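# Carry the tube rack to the next room's counter

## Task

Move the tube rack onto the counter in the adjoining room, standing upright, with each tube seated all the way down in its hole. Neither the rack nor any tube may touch the floor. The connecting door swings shut on its own. The robot must not tip over or finish leaning. The result must stay in place without the robot holding it, so release it and back away at the end.

## Robot and tools

Robot: a Hello Robot Stretch 3 with a single arm. A two-wheel base (0.33 m long, 0.34 m wide) carries a mast with a lift; the arm telescopes out to the robot's RIGHT, so reaching forward means driving the base. On-the-spot turns pivot about the point midway between the drive wheels, 0.05 m behind the front edge. With the arm retracted and the wrist folded, the swept turning circle has radius 0.28 m; an unfolded, level gripper reaches past it.

Frames: the base frame has its origin on the floor between the drive wheels, x forward, y left, z up. hand_pose is reported in it, at the point where closed fingertips meet (with wrist joints at zero its x is up, y back along the arm toward the mast, z toward the rear). The odometry frame is the base frame at scene start; heading is positive to the left, -3.142 to 3.142.

execute_actions takes "actions", a list run in order. Each action is {"robot": ..., "steps": n, "until": ...}; steps is 1 to 450 at 30 per second (default 1). {"steps": n} alone waits. A bad value rejects the whole call and nothing runs. "robot" is one command, a list of up to 8 commands run in sequence (each starts when the previous one ended done; {"pause_s": s} waits up to 15 s), or {"stop": true} to brake everything and clear the queue. A command can hold:
- "base": exactly one of {"translate_m": d} (straight drive, metres, relative to where the base is when that command begins, forward positive, |d| at most 1) or {"rotate_rad": d} (turn in place, radians, relative, left/counter-clockwise positive, |d| at most 3.2). No sideways motion.
- "joints": absolute targets by name; unnamed joints keep their targets. lift_m 0 to 1.1 (arm height); arm_m 0 to 0.52 (extension); wrist_yaw_rad -1.345 to 4.42 (0 along the arm, positive toward the front, 3.0 folded over the base); wrist_pitch_rad -1.57 to 0.451 (negative tips fingers down); wrist_roll_rad -2.911 to 2.911; gripper_m -0.089 to 0.179 (wider is higher; actual fingertip gap is 0.007 less when nearly shut, 0.025 less when wide); head_pan_rad -3.953 to 1.73 (positive left, -1.57 looks along the arm); head_tilt_rad -1.53 to 0.419 (negative down).
- "contact_limits": {"arm_m": effort %} for the arm's motion in that command; lower is gentler, too low halts at once.
New commands act immediately and discard the rest of an older queue. Motions keep running between calls and while you think.

"until" ends an action early. {"robot": {"status": "ended"}} fires once nothing reads moving and no queue runs. Fields can also be compared, e.g. {"lift_m": [">", 0.3], "base_status": ["!=", "moving"]}, using =, !=, <, <=, >, >=. {"any": {"status": "ended"}} fires when any one motion finishes. Don't wait on exact equality of a reading.

Speed: the base is fast (0.30 m/s, 1.9 rad/s) only when stowed: lift_m under 0.30, arm_m under 0.03, wrist_yaw_rad over 2.54; otherwise 0.10 m/s and 0.63 rad/s.

Gripping: command gripper_m below the object's width to grasp (lower squeezes harder, but the stall guard may weaken a hard squeeze so things slip); open at least 0.02 beyond the contact value to let go. Neither reading nor done proves a hold; check cameras. To re-squeeze, send a new value.

Wrist safety: fold or unfold only with lift_m 0.32 to 0.95, wrist_pitch_rad -0.4 and roll near 0; once folded the lift may go down to 0.25. With wrist_yaw_rad below -0.4, keep pitch at -0.5 or lower.

Tipping: pushing into something rigid with the gripper higher than about 0.45 m can topple the robot; a second push after a contact stop is riskier, and raising the contact limit lowers that safe height. Never drive while holding onto or pushing something fixed. If the base snags (worst in reverse), undo the last move in small steps, lift the gripper off, and lower lift_m to about 0.2 if still tipped. Keep the rack clear of the floor and the door frame; the door closes itself, so plan to hold or pass it.

Results: base_status and joint_status give moving, done, off_target (stuck away from goal, may still push), contact_stop (arm or lift hit something and went slack), time_out, stopped, not_commanded or torque_fault (wrist servo off for 10 s, limp). The base bracket shows distance moved of the goal. on_its_own lines report goals the robot changed itself, slack or off joints, loaded motors, and base_tilt leans of 3 degrees or more. refusals, queue (idle/running/done/dropped/stopped) and queue_left track commands; lines starting refused: or dropped: give reasons. motor_effort is % of max with the peak in brackets; wheels positive push forward. lidar_m lists 12 distances in 30-degree sectors counter-clockwise from ahead (4th left, 7th behind, 10th right), in a plane 0.17 m up. wrist_depth_mm and head_depth_mm are 7x7 median depth grids. Each call returns images from head_camera, nav_camera and wrist_camera; an empty actions list just observes.

zoom_image: {"camera", "region": [x0, y0, x1, y1]} in pixels of that camera's latest image, at most 504x504.

finished_scene: {"scene": n} ends the scene irreversibly. Before calling it, release the rack, move clear, and wait until all motion has ended. Avoid drops, slams and hard pushes.

Each tool is called after "Call:" by a JSON object that holds its "op" and its "data", one argument or row to a line.

## Session

Call:
{"op": "execute_actions", "data": {
  "actions": []
}}

Scene clock: 0.00 s.
robot.base_odometry: x=+0.000 y=+0.000 heading=+0.000 (m, m, rad; robot's odometry frame)
robot.turned_by_wheels: +0.000 (rad since the last result)
robot.turned_by_imu: +0.000 (rad since the last result)
robot.base_tilt: forward=+0.2 right=-1.8 (deg)
robot.lidar_m: 0.74 0.95 2.34 2.82 1.91 1.79 1.04 0.71 0.66 0.67 0.78 0.73
robot.head_depth_mm: 643 647 648 649 650 653 653 / 676 677 677 679 680 683 683 / 709 707 712 714 714 715 717 / 748 747 751 753 753 752 757 / 786 788 792 792 793 800 799 / 831 834 836 836 842 845 844 / 885 885 890 891 890 895 898
robot.base_status: not_commanded
robot.joint_positions: lift_m=+0.396 arm_m=-0.001 wrist_yaw_rad=+2.949 wrist_pitch_rad=-0.437 wrist_roll_rad=-0.005 gripper_m=+0.037 head_pan_rad=+0.010 head_tilt_rad=-0.015
robot.joint_goals: lift_m=+0.396 arm_m=-0.001 wrist_yaw_rad=+2.949 wrist_pitch_rad=-0.437 wrist_roll_rad=-0.005 gripper_m=+0.037 head_pan_rad=+0.010 head_tilt_rad=-0.015
robot.joint_status: lift_m=not_commanded arm_m=not_commanded wrist_yaw_rad=not_commanded wrist_pitch_rad=not_commanded wrist_roll_rad=not_commanded gripper_m=not_commanded head_pan_rad=not_commanded head_tilt_rad=not_commanded
robot.measured_speeds: translate_m=+0.000 rotate_rad=+0.000 lift_m=+0.000 arm_m=+0.000 wrist_yaw_rad=+0.000 wrist_pitch_rad=+0.000 wrist_roll_rad=+0.000 head_pan_rad=+0.000 head_tilt_rad=+0.000
robot: refusals=0 queue=idle queue_left=0
robot.motor_effort: left_wheel=+0 right_wheel=-1 lift_m=+31 arm_m=+0 wrist_yaw_rad=+0 wrist_pitch_rad=+7 wrist_roll_rad=+0 gripper_m=+0 head_pan_rad=-1 head_tilt_rad=+1 (%)
robot.hand_pose: x=+0.0213 y=+0.0735 z=+0.4046 quat_wxyz=(+0.219, +0.700, +0.087, +0.674) (m; robot's base frame)
robot.wrist_depth_mm: - - - - - - - / - - - - - - - / - - - - - - - / - - 972 941 915 908 892 / 792 772 792 750 746 714 721 / 652 651 - 630 - 611 602 / 559 545 - 557 535 530 518
pictures: head_camera (sideways: a quarter turn clockwise sets it upright), nav_camera (sideways: a quarter turn counterclockwise sets it upright), wrist_camera
Images, in order (width x height): head_camera 896x504, nav_camera 672x504, wrist_camera 644x364.

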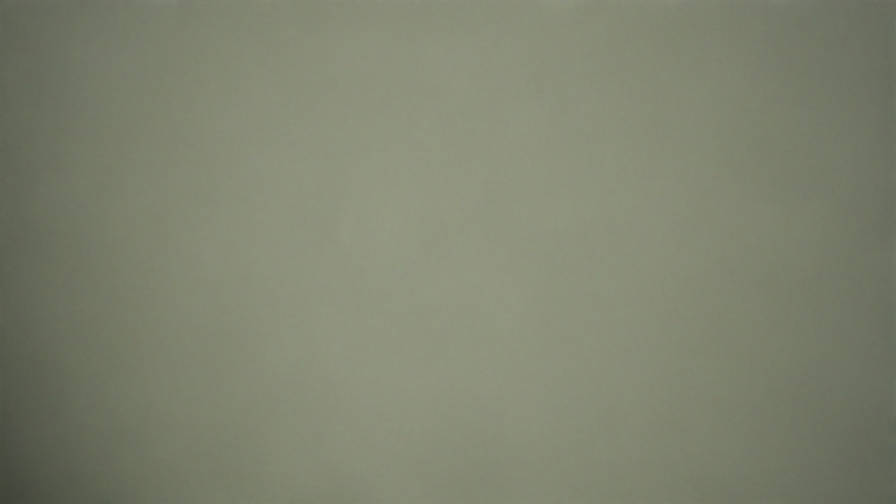

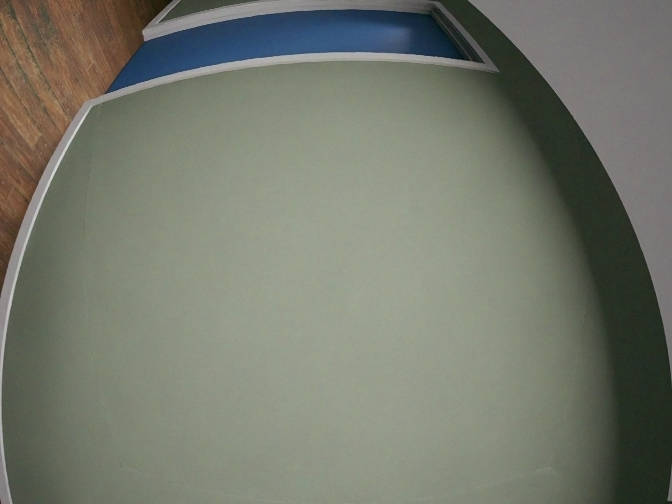

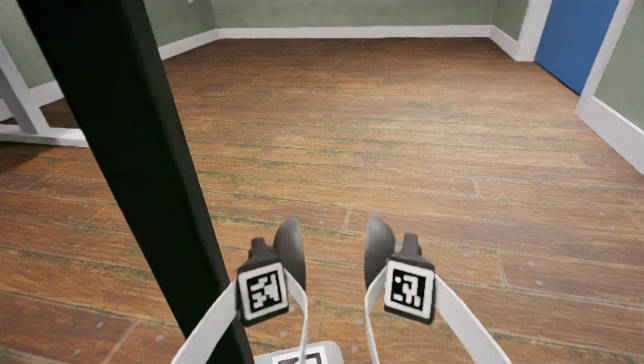

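Call:
{"op": "execute_actions", "data": {
  "actions": [
    {"robot":{"joints":{"head_pan_rad":1.2,"head_tilt_rad":-0.5}},"steps":90,"until":{"robot":{"status":"ended"}}}
  ]
}}

Call:
{"op": "execute_actions", "data": {
  "actions": [
    {"robot":{"joints":{"head_pan_rad":-1.4,"head_tilt_rad":-0.5}},"steps":120,"until":{"robot":{"status":"ended"}}}
  ]
}}

Call:
{"op": "execute_actions", "data": {
  "actions": [
    {"robot":{"joints":{"head_pan_rad":-3.2,"head_tilt_rad":-0.5}},"steps":120,"until":{"robot":{"status":"ended"}}}
  ]
}}

Scene clock: 10.67 s.
robot.base_odometry: x=+0.000 y=+0.000 heading=+0.000 (m, m, rad; robot's odometry frame)
robot.turned_by_wheels: +0.000 (rad since the last result)
robot.turned_by_imu: -0.001 (rad since the last result)
robot.base_tilt: forward=+0.1 right=-1.7 (deg)
robot.lidar_m: 0.74 0.94 2.34 2.82 1.92 1.79 1.04 0.70 0.66 0.67 0.78 0.72
robot.head_depth_mm: 2500 2479 2384 2406 2011 1572 1292 / 2630 2882 3108 2793 2014 1564 1290 / 2599 2865 3165 2770 1989 1557 1271 / 2610 2927 3240 2724 1958 1555 1277 / 2692 2905 3269 2729 1976 1546 1273 / 2654 2918 3198 2702 1957 1541 1262 / 2680 2927 3251 2696 1932 1539 1267
robot.base_status: not_commanded
robot.joint_positions: lift_m=+0.396 arm_m=-0.001 wrist_yaw_rad=+2.949 wrist_pitch_rad=-0.437 wrist_roll_rad=-0.005 gripper_m=+0.037 head_pan_rad=+1.193 head_tilt_rad=-0.494
robot.joint_goals: lift_m=+0.396 arm_m=-0.001 wrist_yaw_rad=+2.949 wrist_pitch_rad=-0.437 wrist_roll_rad=-0.005 gripper_m=+0.037 head_pan_rad=+1.200 head_tilt_rad=-0.500
robot.joint_status: lift_m=not_commanded arm_m=not_commanded wrist_yaw_rad=not_commanded wrist_pitch_rad=not_commanded wrist_roll_rad=not_commanded gripper_m=not_commanded head_pan_rad=done head_tilt_rad=done
robot.measured_speeds: translate_m=+0.000 rotate_rad=+0.000 lift_m=+0.000 arm_m=+0.000 wrist_yaw_rad=+0.000 wrist_pitch_rad=+0.000 wrist_roll_rad=+0.000 head_pan_rad=+0.000 head_tilt_rad=+0.000
robot: refusals=0 queue=done queue_left=0
robot.motor_effort: left_wheel=+0(0) right_wheel=+0(0) lift_m=+31(31) arm_m=+0(1) wrist_yaw_rad=+0(0) wrist_pitch_rad=+7(7) wrist_roll_rad=+0(0) gripper_m=+0(0) head_pan_rad=+4(54) head_tilt_rad=-3(25) (%)
robot.hand_pose: x=+0.0213 y=+0.0735 z=+0.4046 quat_wxyz=(+0.219, +0.700, +0.087, +0.674) (m; robot's base frame)
robot.wrist_depth_mm: - - - - - - - / - - - - - - - / - - - - - - - / - - 972 936 912 881 857 / 787 780 783 756 767 727 720 / 641 650 - 638 - 601 594 / 561 552 - 550 537 526 512
pictures: head_camera (sideways: a quarter turn clockwise sets it upright), nav_camera (sideways: a quarter turn counterclockwise sets it upright), wrist_camera
Images, in order (width x height): head_camera 896x504, nav_camera 672x504, wrist_camera 644x364.

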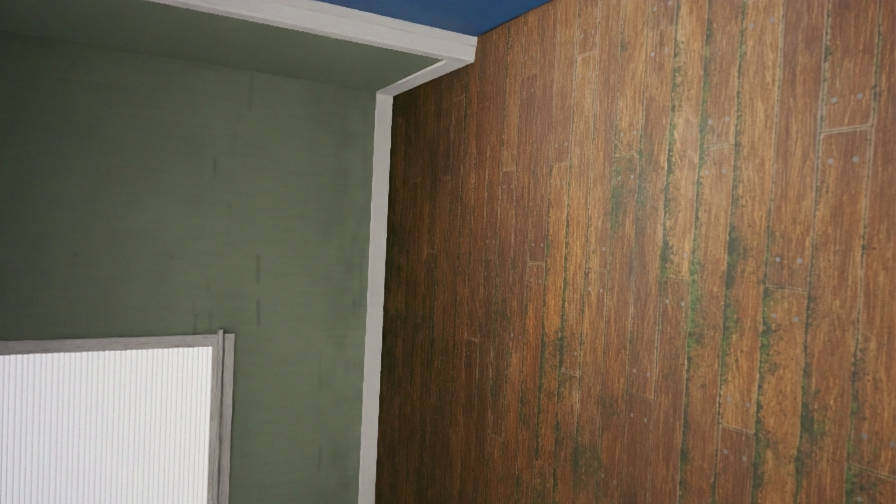

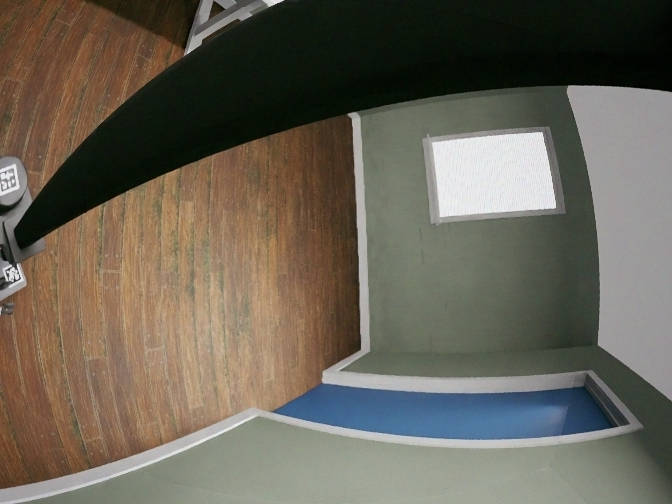

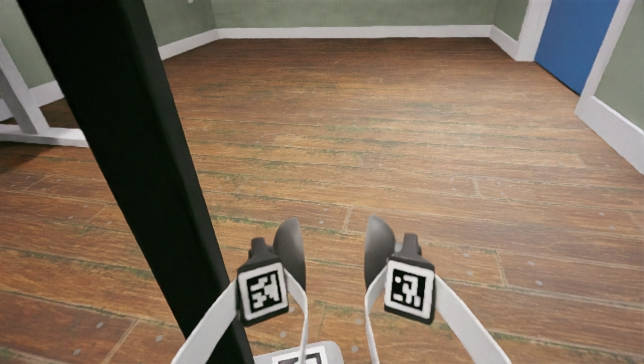

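Scene clock: 12.40 s.
robot.base_odometry: x=+0.000 y=+0.000 heading=+0.000 (m, m, rad; robot's odometry frame)
robot.turned_by_wheels: +0.000 (rad since the last result)
robot.turned_by_imu: +0.000 (rad since the last result)
robot.base_tilt: forward=+0.2 right=-1.7 (deg)
robot.lidar_m: 0.74 0.95 2.34 2.82 1.92 1.79 1.04 0.71 0.66 0.67 0.78 0.73
robot.head_depth_mm: 537 578 624 676 743 816 909 / 572 614 667 730 803 892 1008 / 607 657 720 791 878 987 1123 / 650 704 774 862 964 1102 1216 / 696 763 846 942 1076 1247 1275 / 756 827 911 1003 1116 1254 1272 / 731 783 839 904 978 1071 1183
robot.base_status: not_commanded
robot.joint_positions: lift_m=+0.396 arm_m=-0.001 wrist_yaw_rad=+2.949 wrist_pitch_rad=-0.437 wrist_roll_rad=-0.005 gripper_m=+0.037 head_pan_rad=-1.393 head_tilt_rad=-0.494
robot.joint_goals: lift_m=+0.396 arm_m=-0.001 wrist_yaw_rad=+2.949 wrist_pitch_rad=-0.437 wrist_roll_rad=-0.005 gripper_m=+0.037 head_pan_rad=-1.400 head_tilt_rad=-0.500
robot.joint_status: lift_m=not_commanded arm_m=not_commanded wrist_yaw_rad=not_commanded wrist_pitch_rad=not_commanded wrist_roll_rad=not_commanded gripper_m=not_commanded head_pan_rad=done head_tilt_rad=done
robot.measured_speeds: translate_m=+0.000 rotate_rad=+0.000 lift_m=+0.000 arm_m=+0.000 wrist_yaw_rad=+0.000 wrist_pitch_rad=+0.000 wrist_roll_rad=+0.000 head_pan_rad=+0.000 head_tilt_rad=+0.000
robot: refusals=0 queue=done queue_left=0
robot.motor_effort: left_wheel=+0(0) right_wheel=-1(0) lift_m=+31(31) arm_m=+0(1) wrist_yaw_rad=+0(1) wrist_pitch_rad=+7(7) wrist_roll_rad=+0(0) gripper_m=-1(0) head_pan_rad=-4(53) head_tilt_rad=-3(3) (%)
robot.hand_pose: x=+0.0213 y=+0.0735 z=+0.4046 quat_wxyz=(+0.219, +0.700, +0.087, +0.674) (m; robot's base frame)
robot.wrist_depth_mm: - - - - - - - / - - - - - - - / - - - - - - - / - - 988 916 910 888 897 / 795 760 773 744 760 721 722 / 675 639 - 624 - 600 595 / 547 553 - 555 533 530 523
pictures: head_camera (sideways: a quarter turn clockwise sets it upright), nav_camera (sideways: a quarter turn counterclockwise sets it upright), wrist_camera
Images, in order (width x height): head_camera 896x504, nav_camera 672x504, wrist_camera 644x364.

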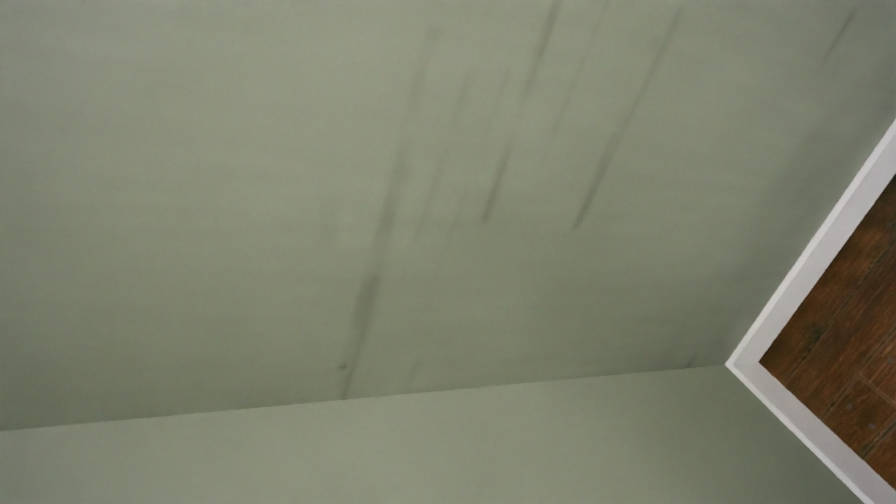

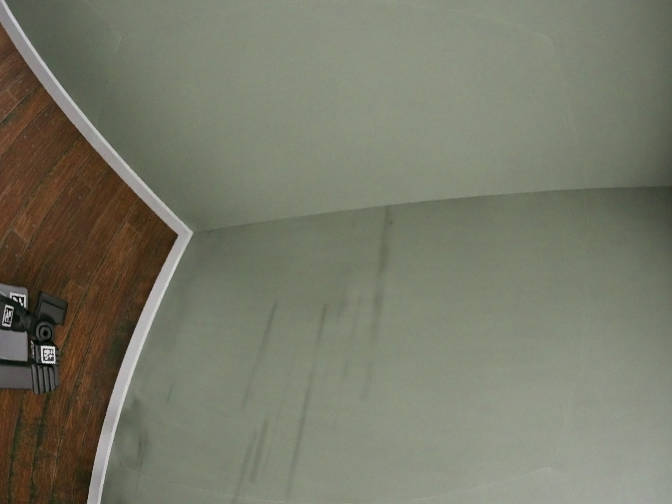

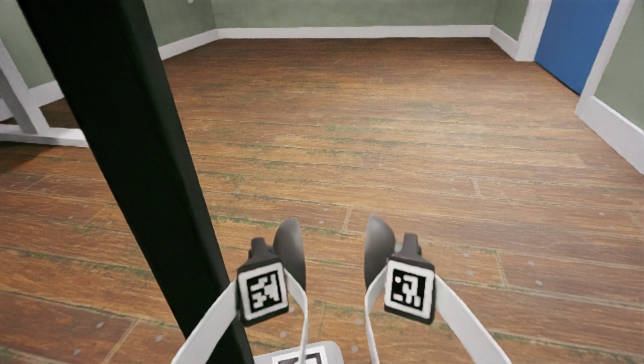

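Scene clock: 13.80 s.
robot.base_odometry: x=+0.000 y=+0.000 heading=+0.000 (m, m, rad; robot's odometry frame)
robot.turned_by_wheels: +0.000 (rad since the last result)
robot.turned_by_imu: +0.000 (rad since the last result)
robot.base_tilt: forward=+0.2 right=-1.7 (deg)
robot.lidar_m: 0.74 0.95 2.34 2.81 1.91 1.79 1.04 0.70 0.66 0.67 0.77 0.72
robot.head_depth_mm: 1451 1569 1702 1232 1977 1563 1283 / 1505 1632 1732 1285 2015 1568 1285 / 1571 1699 1781 1354 1910 1557 1273 / 1511 1666 1783 1426 1896 1538 1267 / 1200 1309 1413 1494 1749 1549 1272 / 1001 1069 1151 1243 1346 1421 1272 / 858 915 963 1026 1099 1185 1201
robot.base_status: not_commanded
robot.joint_positions: lift_m=+0.396 arm_m=-0.001 wrist_yaw_rad=+2.949 wrist_pitch_rad=-0.437 wrist_roll_rad=-0.005 gripper_m=+0.037 head_pan_rad=-3.193 head_tilt_rad=-0.494
robot.joint_goals: lift_m=+0.396 arm_m=-0.001 wrist_yaw_rad=+2.949 wrist_pitch_rad=-0.437 wrist_roll_rad=-0.005 gripper_m=+0.037 head_pan_rad=-3.200 head_tilt_rad=-0.500
robot.joint_status: lift_m=not_commanded arm_m=not_commanded wrist_yaw_rad=not_commanded wrist_pitch_rad=not_commanded wrist_roll_rad=not_commanded gripper_m=not_commanded head_pan_rad=done head_tilt_rad=done
robot.measured_speeds: translate_m=+0.000 rotate_rad=+0.000 lift_m=+0.000 arm_m=+0.000 wrist_yaw_rad=+0.000 wrist_pitch_rad=+0.000 wrist_roll_rad=+0.000 head_pan_rad=+0.000 head_tilt_rad=+0.000
robot: refusals=0 queue=done queue_left=0
robot.motor_effort: left_wheel=+0(0) right_wheel=+0(1) lift_m=+31(31) arm_m=+0(0) wrist_yaw_rad=+0(0) wrist_pitch_rad=+7(7) wrist_roll_rad=+0(0) gripper_m=+0(0) head_pan_rad=-4(52) head_tilt_rad=-3(2) (%)
robot.hand_pose: x=+0.0213 y=+0.0735 z=+0.4046 quat_wxyz=(+0.219, +0.700, +0.087, +0.674) (m; robot's base frame)
robot.wrist_depth_mm: - - - - - - - / - - - - - - - / - - - - - - - / - - 940 929 920 899 895 / 792 757 770 751 774 720 714 / 651 646 - 619 - 620 609 / 560 555 - 551 533 517 523
pictures: head_camera (sideways: a quarter turn clockwise sets it upright), nav_camera (sideways: a quarter turn counterclockwise sets it upright), wrist_camera
Images, in order (width x height): head_camera 896x504, nav_camera 672x504, wrist_camera 644x364.

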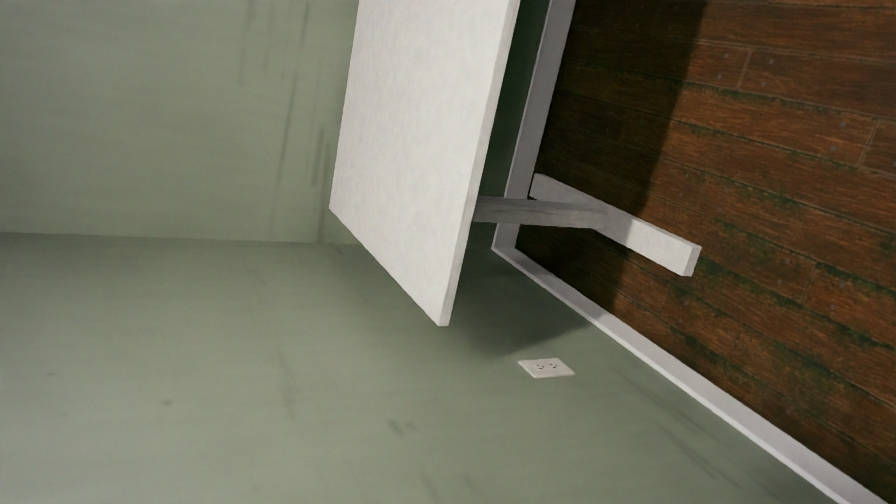

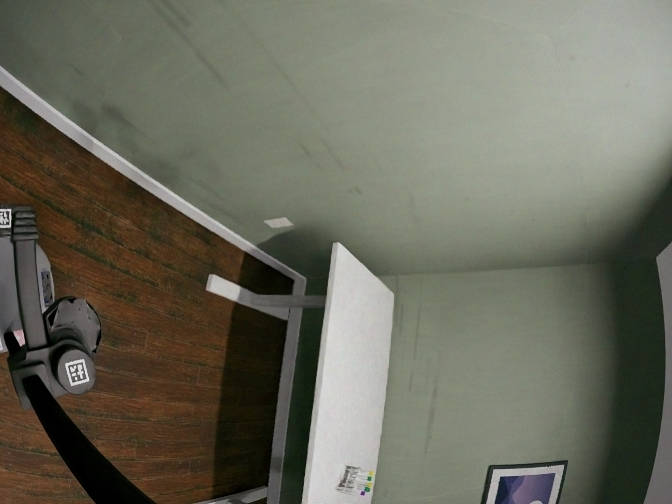

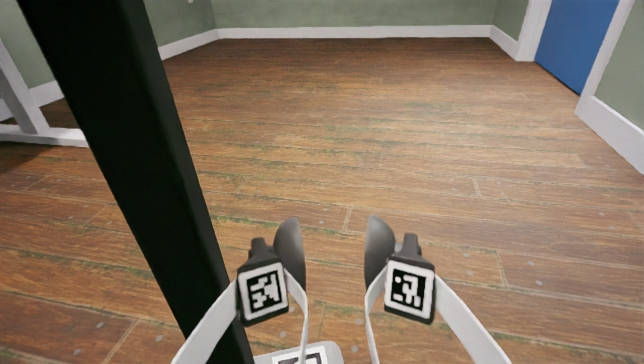

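Call:
{"op": "execute_actions", "data": {
  "actions": [
    {"robot":{"base":{"rotate_rad":1.25},"joints":{"head_pan_rad":-3.9,"head_tilt_rad":-0.45}},"steps":300,"until":{"robot":{"status":"ended"}}},
    {"robot":{"base":{"translate_m":0.8},"joints":{"head_pan_rad":1.4,"head_tilt_rad":-0.5}},"steps":400,"until":{"robot":{"status":"ended"}}}
  ]
}}

Scene clock: 37.60 s.
robot.base_odometry: x=+0.252 y=+0.759 heading=+1.250 (m, m, rad; robot's odometry frame)
robot.turned_by_wheels: +1.250 (rad since the last result)
robot.turned_by_imu: +1.257 (rad since the last result)
robot.base_tilt: forward=+0.2 right=-1.8 (deg)
robot.lidar_m: 2.30 2.20 1.73 1.25 1.71 1.47 1.45 1.05 0.83 0.81 0.87 1.43
robot.head_depth_mm: 1467 1596 1764 1985 2017 1574 1290 / 1448 1595 1764 1990 1989 1553 1287 / 1441 1575 1740 1921 1996 1553 1272 / 1414 1560 1682 1205 1903 1559 1282 / 1401 1550 1667 1198 1980 1540 1273 / 1389 1545 1648 1193 1956 1533 1266 / 1388 1519 1621 1181 1950 1535 1258
robot.base_status: done (translate_m +0.8000 of +0.8000)
robot.joint_positions: lift_m=+0.396 arm_m=-0.001 wrist_yaw_rad=+2.949 wrist_pitch_rad=-0.437 wrist_roll_rad=-0.005 gripper_m=+0.037 head_pan_rad=+1.393 head_tilt_rad=-0.494
robot.joint_goals: lift_m=+0.396 arm_m=-0.001 wrist_yaw_rad=+2.949 wrist_pitch_rad=-0.437 wrist_roll_rad=-0.005 gripper_m=+0.037 head_pan_rad=+1.400 head_tilt_rad=-0.500
robot.joint_status: lift_m=not_commanded arm_m=not_commanded wrist_yaw_rad=not_commanded wrist_pitch_rad=not_commanded wrist_roll_rad=not_commanded gripper_m=not_commanded head_pan_rad=done head_tilt_rad=done
robot.measured_speeds: translate_m=+0.000 rotate_rad=+0.000 lift_m=+0.000 arm_m=+0.000 wrist_yaw_rad=+0.000 wrist_pitch_rad=+0.000 wrist_roll_rad=+0.000 head_pan_rad=+0.000 head_tilt_rad=+0.000
robot: refusals=0 queue=done queue_left=0
robot.motor_effort: left_wheel=-4(9) right_wheel=+2(5) lift_m=+31(31) arm_m=+0(0) wrist_yaw_rad=+0(0) wrist_pitch_rad=+7(7) wrist_roll_rad=+0(0) gripper_m=-1(0) head_pan_rad=+4(53) head_tilt_rad=-3(8) (%)
robot.hand_pose: x=+0.0213 y=+0.0735 z=+0.4046 quat_wxyz=(+0.219, +0.700, +0.087, +0.674) (m; robot's base frame)
robot.wrist_depth_mm: - - - - - - - / - - - - - - - / - - - - - - - / - - 951 917 892 886 889 / 773 780 775 758 757 728 705 / 661 653 - 619 - 610 603 / 554 549 - 541 538 525 513
pictures: head_camera (sideways: a quarter turn clockwise sets it upright), nav_camera (sideways: a quarter turn counterclockwise sets it upright), wrist_camera
Images, in order (width x height): head_camera 896x504, nav_camera 672x504, wrist_camera 644x364.

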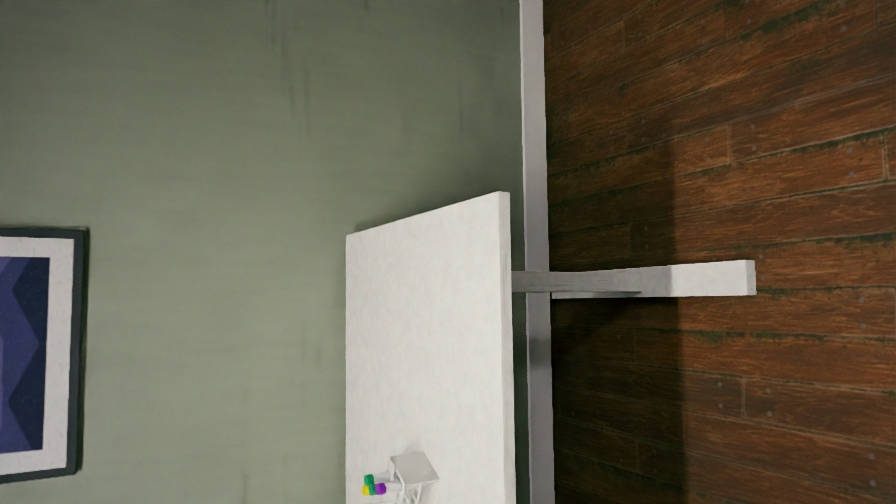

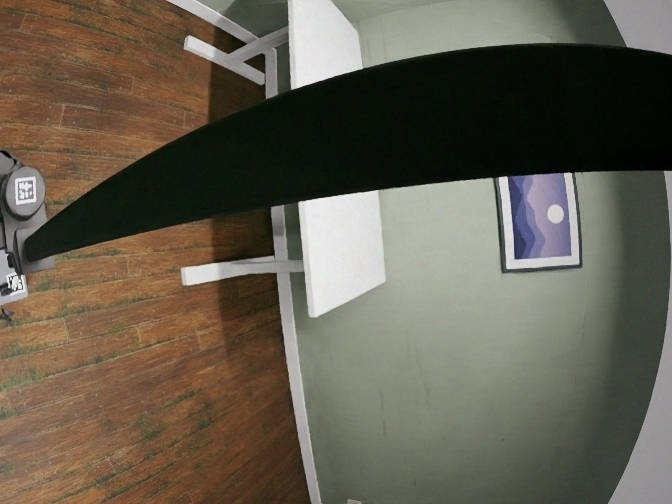

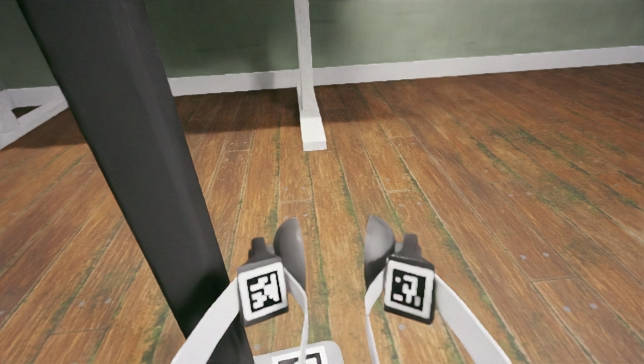

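Call:
{"op": "execute_actions", "data": {
  "actions": [
    {"robot":[{"base":{"translate_m":-0.35}},{"base":{"rotate_rad":1.57}},{"base":{"translate_m":0.4}},{"base":{"rotate_rad":1.57},"joints":{"head_pan_rad":-1.57,"head_tilt_rad":-0.8}},{"joints":{"lift_m":0.9}}],"steps":450,"until":{"robot":{"status":"ended"}}},
    {"steps":450,"until":{"robot":{"status":"ended"}}}
  ]
}}

Scene clock: 67.87 s.
robot.base_odometry: x=-0.237 y=+0.554 heading=-1.894 (m, m, rad; robot's odometry frame)
robot.turned_by_wheels: +3.140 (rad since the last result)
robot.turned_by_imu: +3.166 (rad since the last result)
robot.base_tilt: forward=+0.2 right=-1.7 (deg)
robot.lidar_m: 1.06 1.14 1.19 1.17 1.26 2.00 2.70 1.74 0.99 1.35 1.18 1.08
robot.head_depth_mm: 1128 1231 1009 801 - - 1132 / 1130 1251 999 818 - - 1131 / 1150 1266 894 815 1572 - - / 1158 1260 988 838 1584 - - / 1174 1272 983 834 1581 1219 1122 / 1189 1282 981 831 1490 1261 1119 / 1202 1298 975 850 1488 1275 1115
robot.base_status: done (rotate_rad +1.5698 of +1.5700)
robot.joint_positions: lift_m=+0.900 arm_m=-0.001 wrist_yaw_rad=+2.949 wrist_pitch_rad=-0.437 wrist_roll_rad=-0.005 gripper_m=+0.037 head_pan_rad=-1.563 head_tilt_rad=-0.790
robot.joint_goals: lift_m=+0.900 arm_m=-0.001 wrist_yaw_rad=+2.949 wrist_pitch_rad=-0.437 wrist_roll_rad=-0.005 gripper_m=+0.037 head_pan_rad=-1.570 head_tilt_rad=-0.800
robot.joint_status: lift_m=done arm_m=not_commanded wrist_yaw_rad=not_commanded wrist_pitch_rad=not_commanded wrist_roll_rad=not_commanded gripper_m=not_commanded head_pan_rad=done head_tilt_rad=done
robot.measured_speeds: translate_m=+0.000 rotate_rad=+0.000 lift_m=+0.000 arm_m=+0.000 wrist_yaw_rad=+0.000 wrist_pitch_rad=+0.000 wrist_roll_rad=+0.000 head_pan_rad=+0.000 head_tilt_rad=+0.000
robot: refusals=0 queue=done queue_left=0
robot.motor_effort: left_wheel=-4(9) right_wheel=+2(4) lift_m=+35(37) arm_m=+0(1) wrist_yaw_rad=+0(0) wrist_pitch_rad=+7(7) wrist_roll_rad=+0(0) gripper_m=+0(0) head_pan_rad=-5(57) head_tilt_rad=-3(23) (%)
robot.hand_pose: x=+0.0213 y=+0.0734 z=+0.9082 quat_wxyz=(+0.219, +0.700, +0.087, +0.674) (m; robot's base frame)
robot.wrist_depth_mm: - - - - - - - / - - - - - - - / - - - - - - - / - - - - - - - / - - - - - - - / - - - - - - - / - - - - - - -
pictures: head_camera (sideways: a quarter turn clockwise sets it upright), nav_camera (sideways: a quarter turn counterclockwise sets it upright), wrist_camera
Images, in order (width x height): head_camera 896x504, nav_camera 672x504, wrist_camera 644x364.

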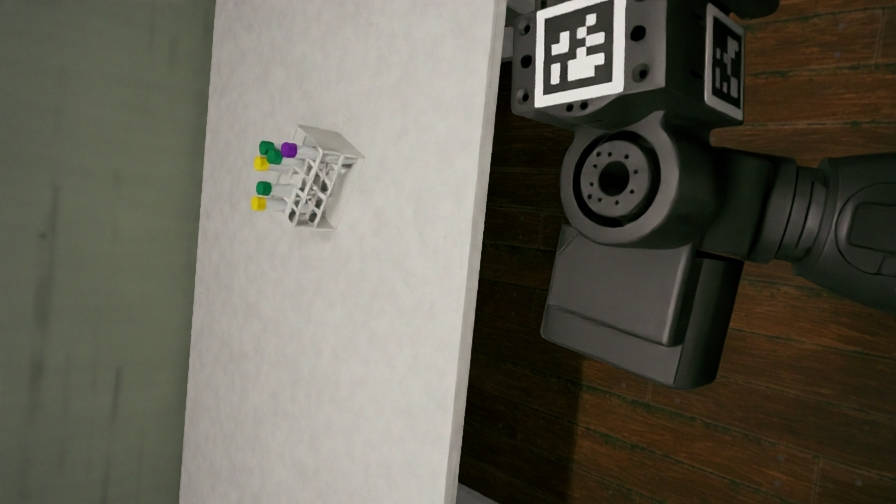

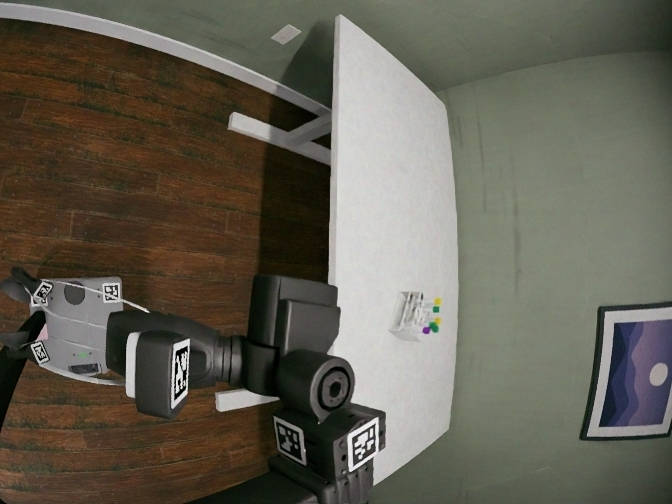

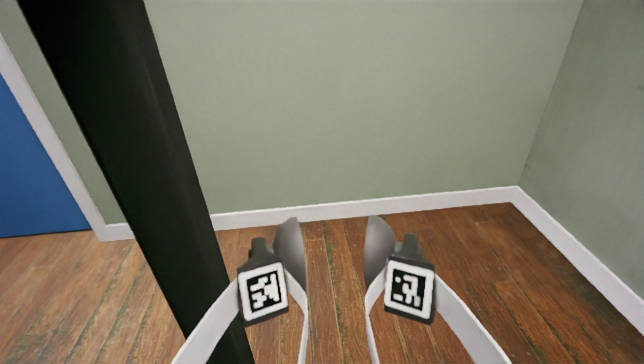

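Call:
{"op": "execute_actions", "data": {
  "actions": [
    {"robot":[{"joints":{"wrist_yaw_rad":0.0,"lift_m":0.94}},{"joints":{"lift_m":1.0,"wrist_pitch_rad":-0.5,"gripper_m":0.15},"base":{"translate_m":-0.1}}],"steps":450,"until":{"robot":{"status":"ended"}}}
  ]
}}

Call:
{"op": "zoom_image", "data": {
  "camera": "head_camera",
  "region": [200,60,440,300]
}}

Call:
{"op": "zoom_image", "data": {
  "camera": "wrist_camera",
  "region": [200,0,460,200]
}}

Scene clock: 82.00 s.
robot.base_odometry: x=-0.206 y=+0.648 heading=-1.894 (m, m, rad; robot's odometry frame)
robot.turned_by_wheels: +0.000 (rad since the last result)
robot.turned_by_imu: -0.002 (rad since the last result)
robot.base_tilt: forward=+0.1 right=-1.8 (deg)
robot.lidar_m: 1.16 1.25 1.20 1.18 1.27 2.02 2.59 1.73 0.94 1.34 1.25 1.18
robot.head_depth_mm: 1117 1229 - - - - 1138 / 1127 1233 1077 - - 1227 1130 / 1142 1252 1070 - - - 1127 / 1152 1256 917 811 1476 1261 1127 / 1161 1257 984 858 1495 1277 1124 / 1182 1282 982 827 1501 1274 1122 / 1197 1299 970 851 1490 1275 1115
robot.base_status: done (translate_m -0.1000 of -0.1000)
robot.joint_positions: lift_m=+1.000 arm_m=-0.001 wrist_yaw_rad=+0.002 wrist_pitch_rad=-0.512 wrist_roll_rad=-0.005 gripper_m=+0.150 head_pan_rad=-1.563 head_tilt_rad=-0.790
robot.joint_goals: lift_m=+1.000 arm_m=-0.001 wrist_yaw_rad=+0.000 wrist_pitch_rad=-0.500 wrist_roll_rad=-0.005 gripper_m=+0.150 head_pan_rad=-1.570 head_tilt_rad=-0.800
robot.joint_status: lift_m=done arm_m=not_commanded wrist_yaw_rad=done wrist_pitch_rad=done wrist_roll_rad=not_commanded gripper_m=done head_pan_rad=done head_tilt_rad=done
robot.measured_speeds: translate_m=+0.000 rotate_rad=+0.000 lift_m=+0.000 arm_m=+0.000 wrist_yaw_rad=+0.000 wrist_pitch_rad=+0.000 wrist_roll_rad=+0.000 head_pan_rad=+0.000 head_tilt_rad=+0.000
robot: refusals=0 queue=done queue_left=0
robot.motor_effort: left_wheel=-3(9) right_wheel=+2(2) lift_m=+35(39) arm_m=-1(0) wrist_yaw_rad=-1(1) wrist_pitch_rad=+6(6) wrist_roll_rad=+0(0) gripper_m=+0(86) head_pan_rad=-4(4) head_tilt_rad=-4(4) (%)
robot.hand_pose: x=-0.0211 y=-0.3560 z=+0.9921 quat_wxyz=(+0.686, +0.180, -0.682, -0.178) (m; robot's base frame)
robot.wrist_depth_mm: - - - - 987 923 948 / - - - - - - - / 873 862 845 658 792 774 - / 677 671 647 625 623 618 631 / 563 558 548 525 528 523 514 / - - - - - - 459 / - - - - - - -
pictures: head_camera (sideways: a quarter turn clockwise sets it upright), nav_camera (sideways: a quarter turn counterclockwise sets it upright), wrist_camera
Images, in order (width x height): head_camera 896x504, nav_camera 672x504, wrist_camera 644x364.

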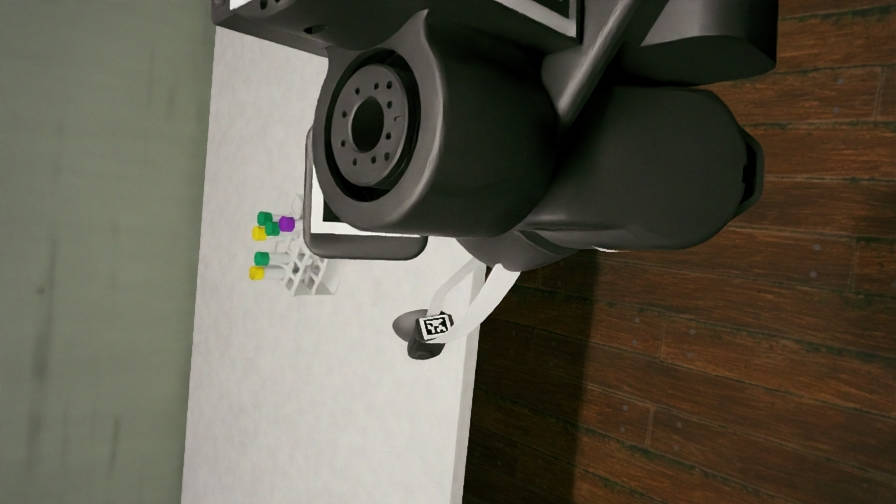

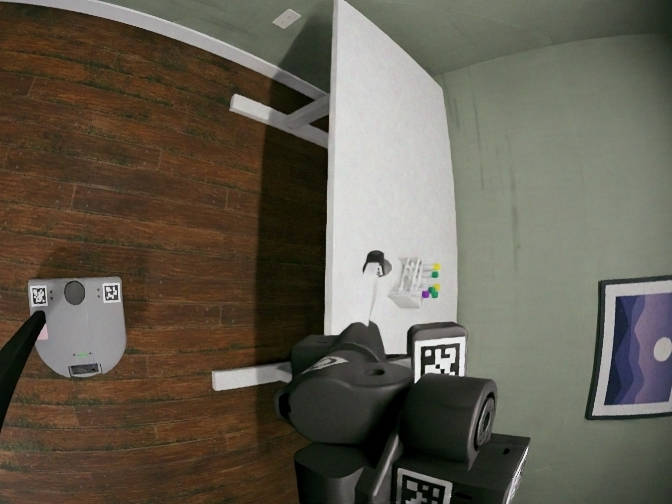

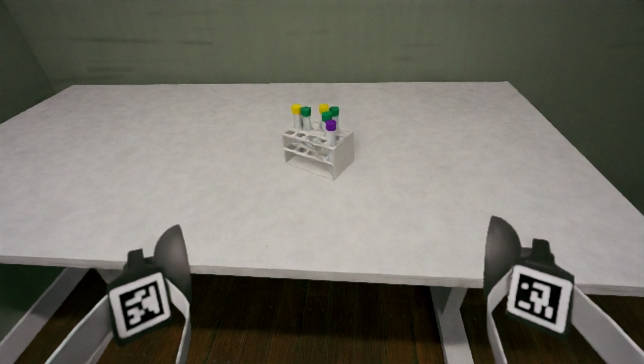

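Region (200, 60, 440, 300) of head_camera's 896x504 image, scaled by 2.100, with more detail than that image has.

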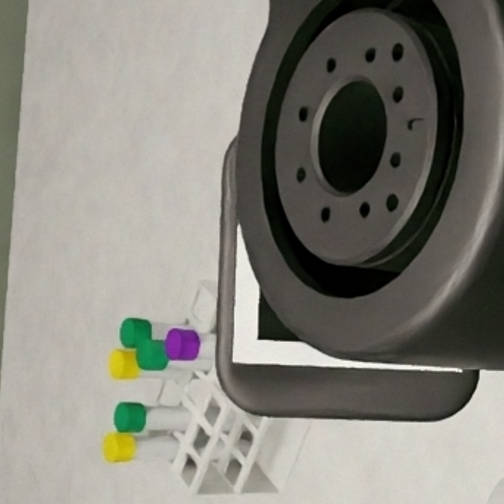

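Region (200, 0, 460, 200) of wrist_camera's 644x364 image, scaled by 1.938; it fills the top 388 rows of this view, and the rest is white.

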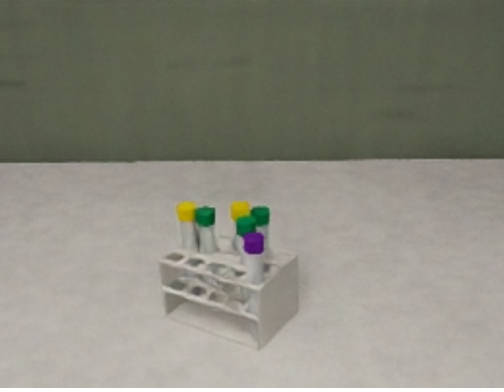

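Call:
{"op": "execute_actions", "data": {
  "actions": [
    {"robot":{"joints":{"wrist_yaw_rad":-0.4,"wrist_pitch_rad":-0.6,"gripper_m":0.179,"arm_m":0.25,"lift_m":0.9},"base":{"translate_m":0.09}},"steps":450,"until":{"robot":{"status":"ended"}}}
  ]
}}

Scene clock: 105.53 s.
robot.base_odometry: x=-0.234 y=+0.563 heading=-1.894 (m, m, rad; robot's odometry frame)
robot.turned_by_wheels: +0.000 (rad since the last result)
robot.turned_by_imu: -0.002 (rad since the last result)
robot.base_tilt: forward=+0.1 right=-1.7 (deg)
robot.lidar_m: 1.07 1.15 1.19 1.17 1.26 2.00 2.68 1.74 0.99 1.35 1.19 1.09
robot.head_depth_mm: 1115 1235 - - 1442 1283 1135 / 1133 1256 - 796 1503 1296 1129 / 1146 1264 - 792 1505 1295 1126 / 1158 1265 1007 812 1504 1289 1118 / 1175 1275 984 835 1503 1284 1123 / 1190 1287 980 834 1495 1276 1119 / 1202 1293 977 852 1489 1280 1114
robot.base_status: done (translate_m +0.0900 of +0.0900)
robot.joint_positions: lift_m=+0.900 arm_m=+0.250 wrist_yaw_rad=-0.398 wrist_pitch_rad=-0.611 wrist_roll_rad=-0.005 gripper_m=+0.179 head_pan_rad=-1.563 head_tilt_rad=-0.790
robot.joint_goals: lift_m=+0.900 arm_m=+0.250 wrist_yaw_rad=-0.400 wrist_pitch_rad=-0.600 wrist_roll_rad=-0.005 gripper_m=+0.179 head_pan_rad=-1.570 head_tilt_rad=-0.800
robot.joint_status: lift_m=done arm_m=done wrist_yaw_rad=done wrist_pitch_rad=done wrist_roll_rad=not_commanded gripper_m=done head_pan_rad=done head_tilt_rad=done
robot.measured_speeds: translate_m=+0.000 rotate_rad=+0.000 lift_m=+0.000 arm_m=+0.000 wrist_yaw_rad=+0.000 wrist_pitch_rad=+0.000 wrist_roll_rad=+0.000 head_pan_rad=+0.000 head_tilt_rad=+0.000
robot: refusals=0 queue=done queue_left=0
robot.motor_effort: left_wheel=-4(5) right_wheel=+2(5) lift_m=+27(37) arm_m=+3(5) wrist_yaw_rad=-1(3) wrist_pitch_rad=+6(7) wrist_roll_rad=+0(0) gripper_m=+0(87) head_pan_rad=-3(5) head_tilt_rad=-4(4) (%)
robot.hand_pose: x=-0.0976 y=-0.5753 z=+0.8722 quat_wxyz=(+0.621, +0.076, -0.701, -0.342) (m; robot's base frame)
robot.wrist_depth_mm: 677 706 750 809 820 - - / 684 664 656 630 613 608 - / 528 528 377 481 488 478 472 / 434 428 406 415 409 400 393 / 363 364 358 355 346 340 338 / 320 316 317 306 305 302 310 / - 275 276 276 271 857 922
pictures: head_camera (sideways: a quarter turn clockwise sets it upright), nav_camera (sideways: a quarter turn counterclockwise sets it upright), wrist_camera
Images, in order (width x height): head_camera 896x504, nav_camera 672x504, wrist_camera 644x364.

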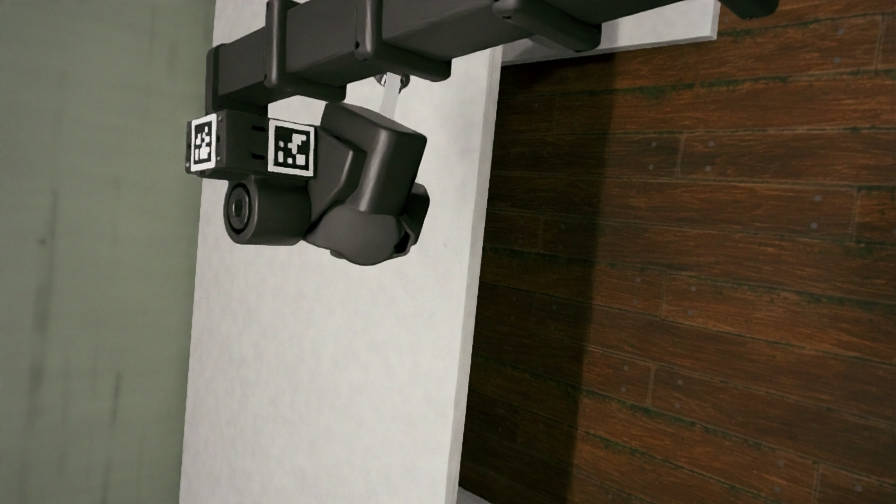

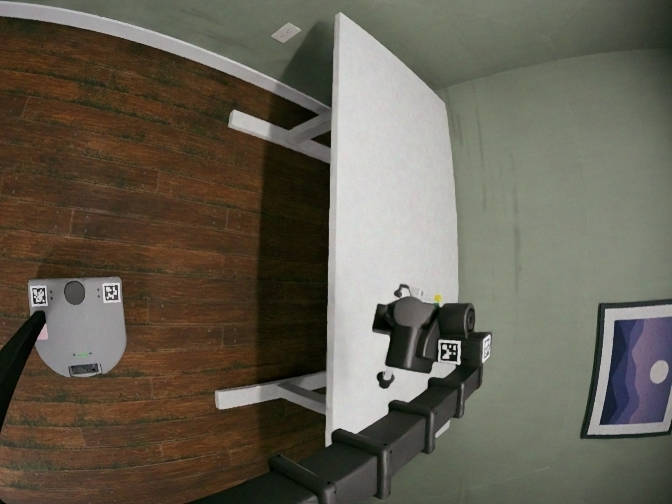

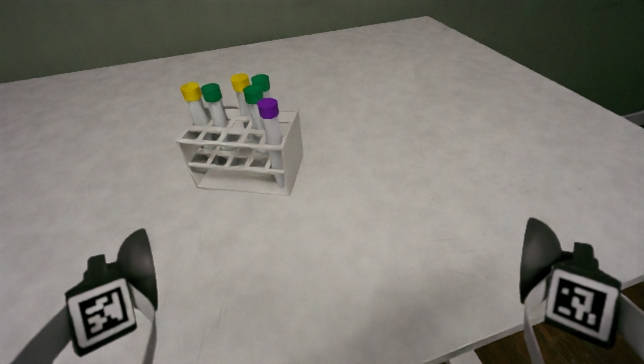

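Call:
{"op": "execute_actions", "data": {
  "actions": [
    {"robot":{"joints":{"lift_m":0.82},"base":{"translate_m":0.09}},"steps":450,"until":{"robot":{"status":"ended"}}}
  ]
}}

Scene clock: 112.30 s.
robot.base_odometry: x=-0.263 y=+0.478 heading=-1.894 (m, m, rad; robot's odometry frame)
robot.turned_by_wheels: +0.000 (rad since the last result)
robot.turned_by_imu: -0.002 (rad since the last result)
robot.base_tilt: forward=+0.3 right=-1.7 (deg)
robot.lidar_m: 0.98 1.06 1.18 1.16 1.25 1.98 2.77 1.75 1.03 1.36 1.14 1.00
robot.head_depth_mm: 1127 1240 1004 824 - - - / 1138 1251 891 843 1479 1292 1132 / 1157 1265 1070 - 1513 1297 1130 / 1174 1261 1023 862 1504 1290 1128 / 1187 1273 982 831 1504 1279 1119 / 1198 1291 977 854 1494 1277 1117 / 1205 1304 974 850 1492 1270 1113
robot.base_status: done (translate_m +0.0900 of +0.0900)
robot.joint_positions: lift_m=+0.820 arm_m=+0.250 wrist_yaw_rad=-0.398 wrist_pitch_rad=-0.611 wrist_roll_rad=-0.005 gripper_m=+0.179 head_pan_rad=-1.563 head_tilt_rad=-0.790
robot.joint_goals: lift_m=+0.820 arm_m=+0.250 wrist_yaw_rad=-0.400 wrist_pitch_rad=-0.600 wrist_roll_rad=-0.005 gripper_m=+0.179 head_pan_rad=-1.570 head_tilt_rad=-0.800
robot.joint_status: lift_m=done arm_m=done wrist_yaw_rad=done wrist_pitch_rad=done wrist_roll_rad=not_commanded gripper_m=done head_pan_rad=done head_tilt_rad=done
robot.measured_speeds: translate_m=+0.000 rotate_rad=+0.000 lift_m=+0.000 arm_m=+0.000 wrist_yaw_rad=+0.000 wrist_pitch_rad=+0.000 wrist_roll_rad=+0.000 head_pan_rad=+0.000 head_tilt_rad=+0.000
robot: refusals=0 queue=done queue_left=0
robot.motor_effort: left_wheel=-3(5) right_wheel=+1(5) lift_m=+27(28) arm_m=+4(3) wrist_yaw_rad=-2(1) wrist_pitch_rad=+6(6) wrist_roll_rad=+0(0) gripper_m=+0(0) head_pan_rad=-3(3) head_tilt_rad=-4(4) (%)
robot.hand_pose: x=-0.0976 y=-0.5753 z=+0.7922 quat_wxyz=(+0.621, +0.076, -0.701, -0.342) (m; robot's base frame)
robot.wrist_depth_mm: 648 643 598 343 601 567 559 / 490 482 426 368 442 432 418 / 381 378 366 360 351 346 334 / 316 312 307 299 292 291 281 / 267 263 259 254 253 249 251 / 232 228 226 223 221 226 975 / - 199 200 202 836 850 828
pictures: head_camera (sideways: a quarter turn clockwise sets it upright), nav_camera (sideways: a quarter turn counterclockwise sets it upright), wrist_camera
Images, in order (width x height): head_camera 896x504, nav_camera 672x504, wrist_camera 644x364.

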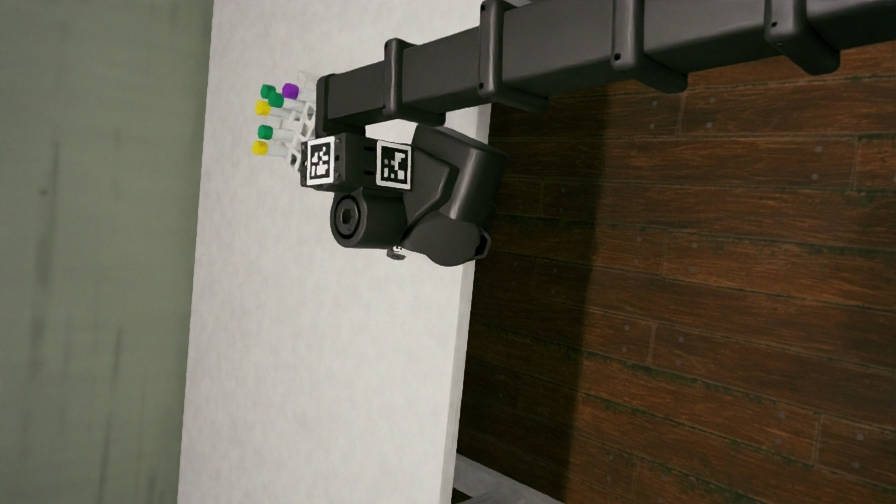

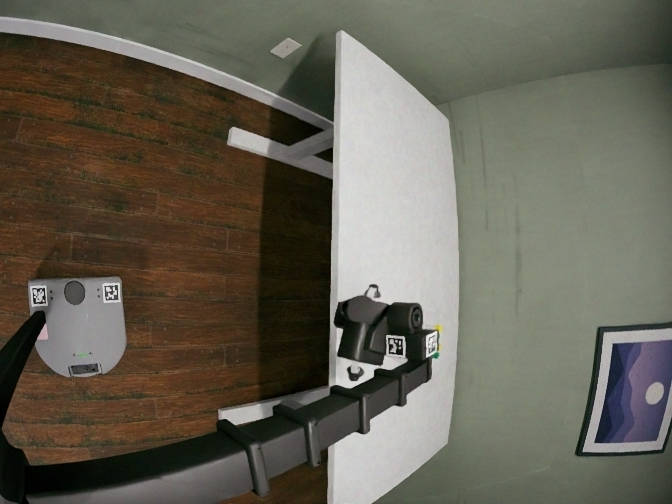

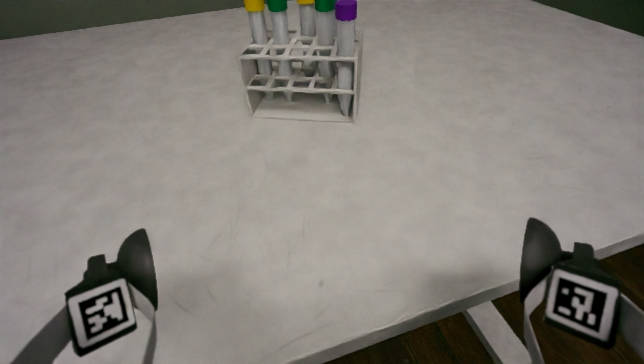

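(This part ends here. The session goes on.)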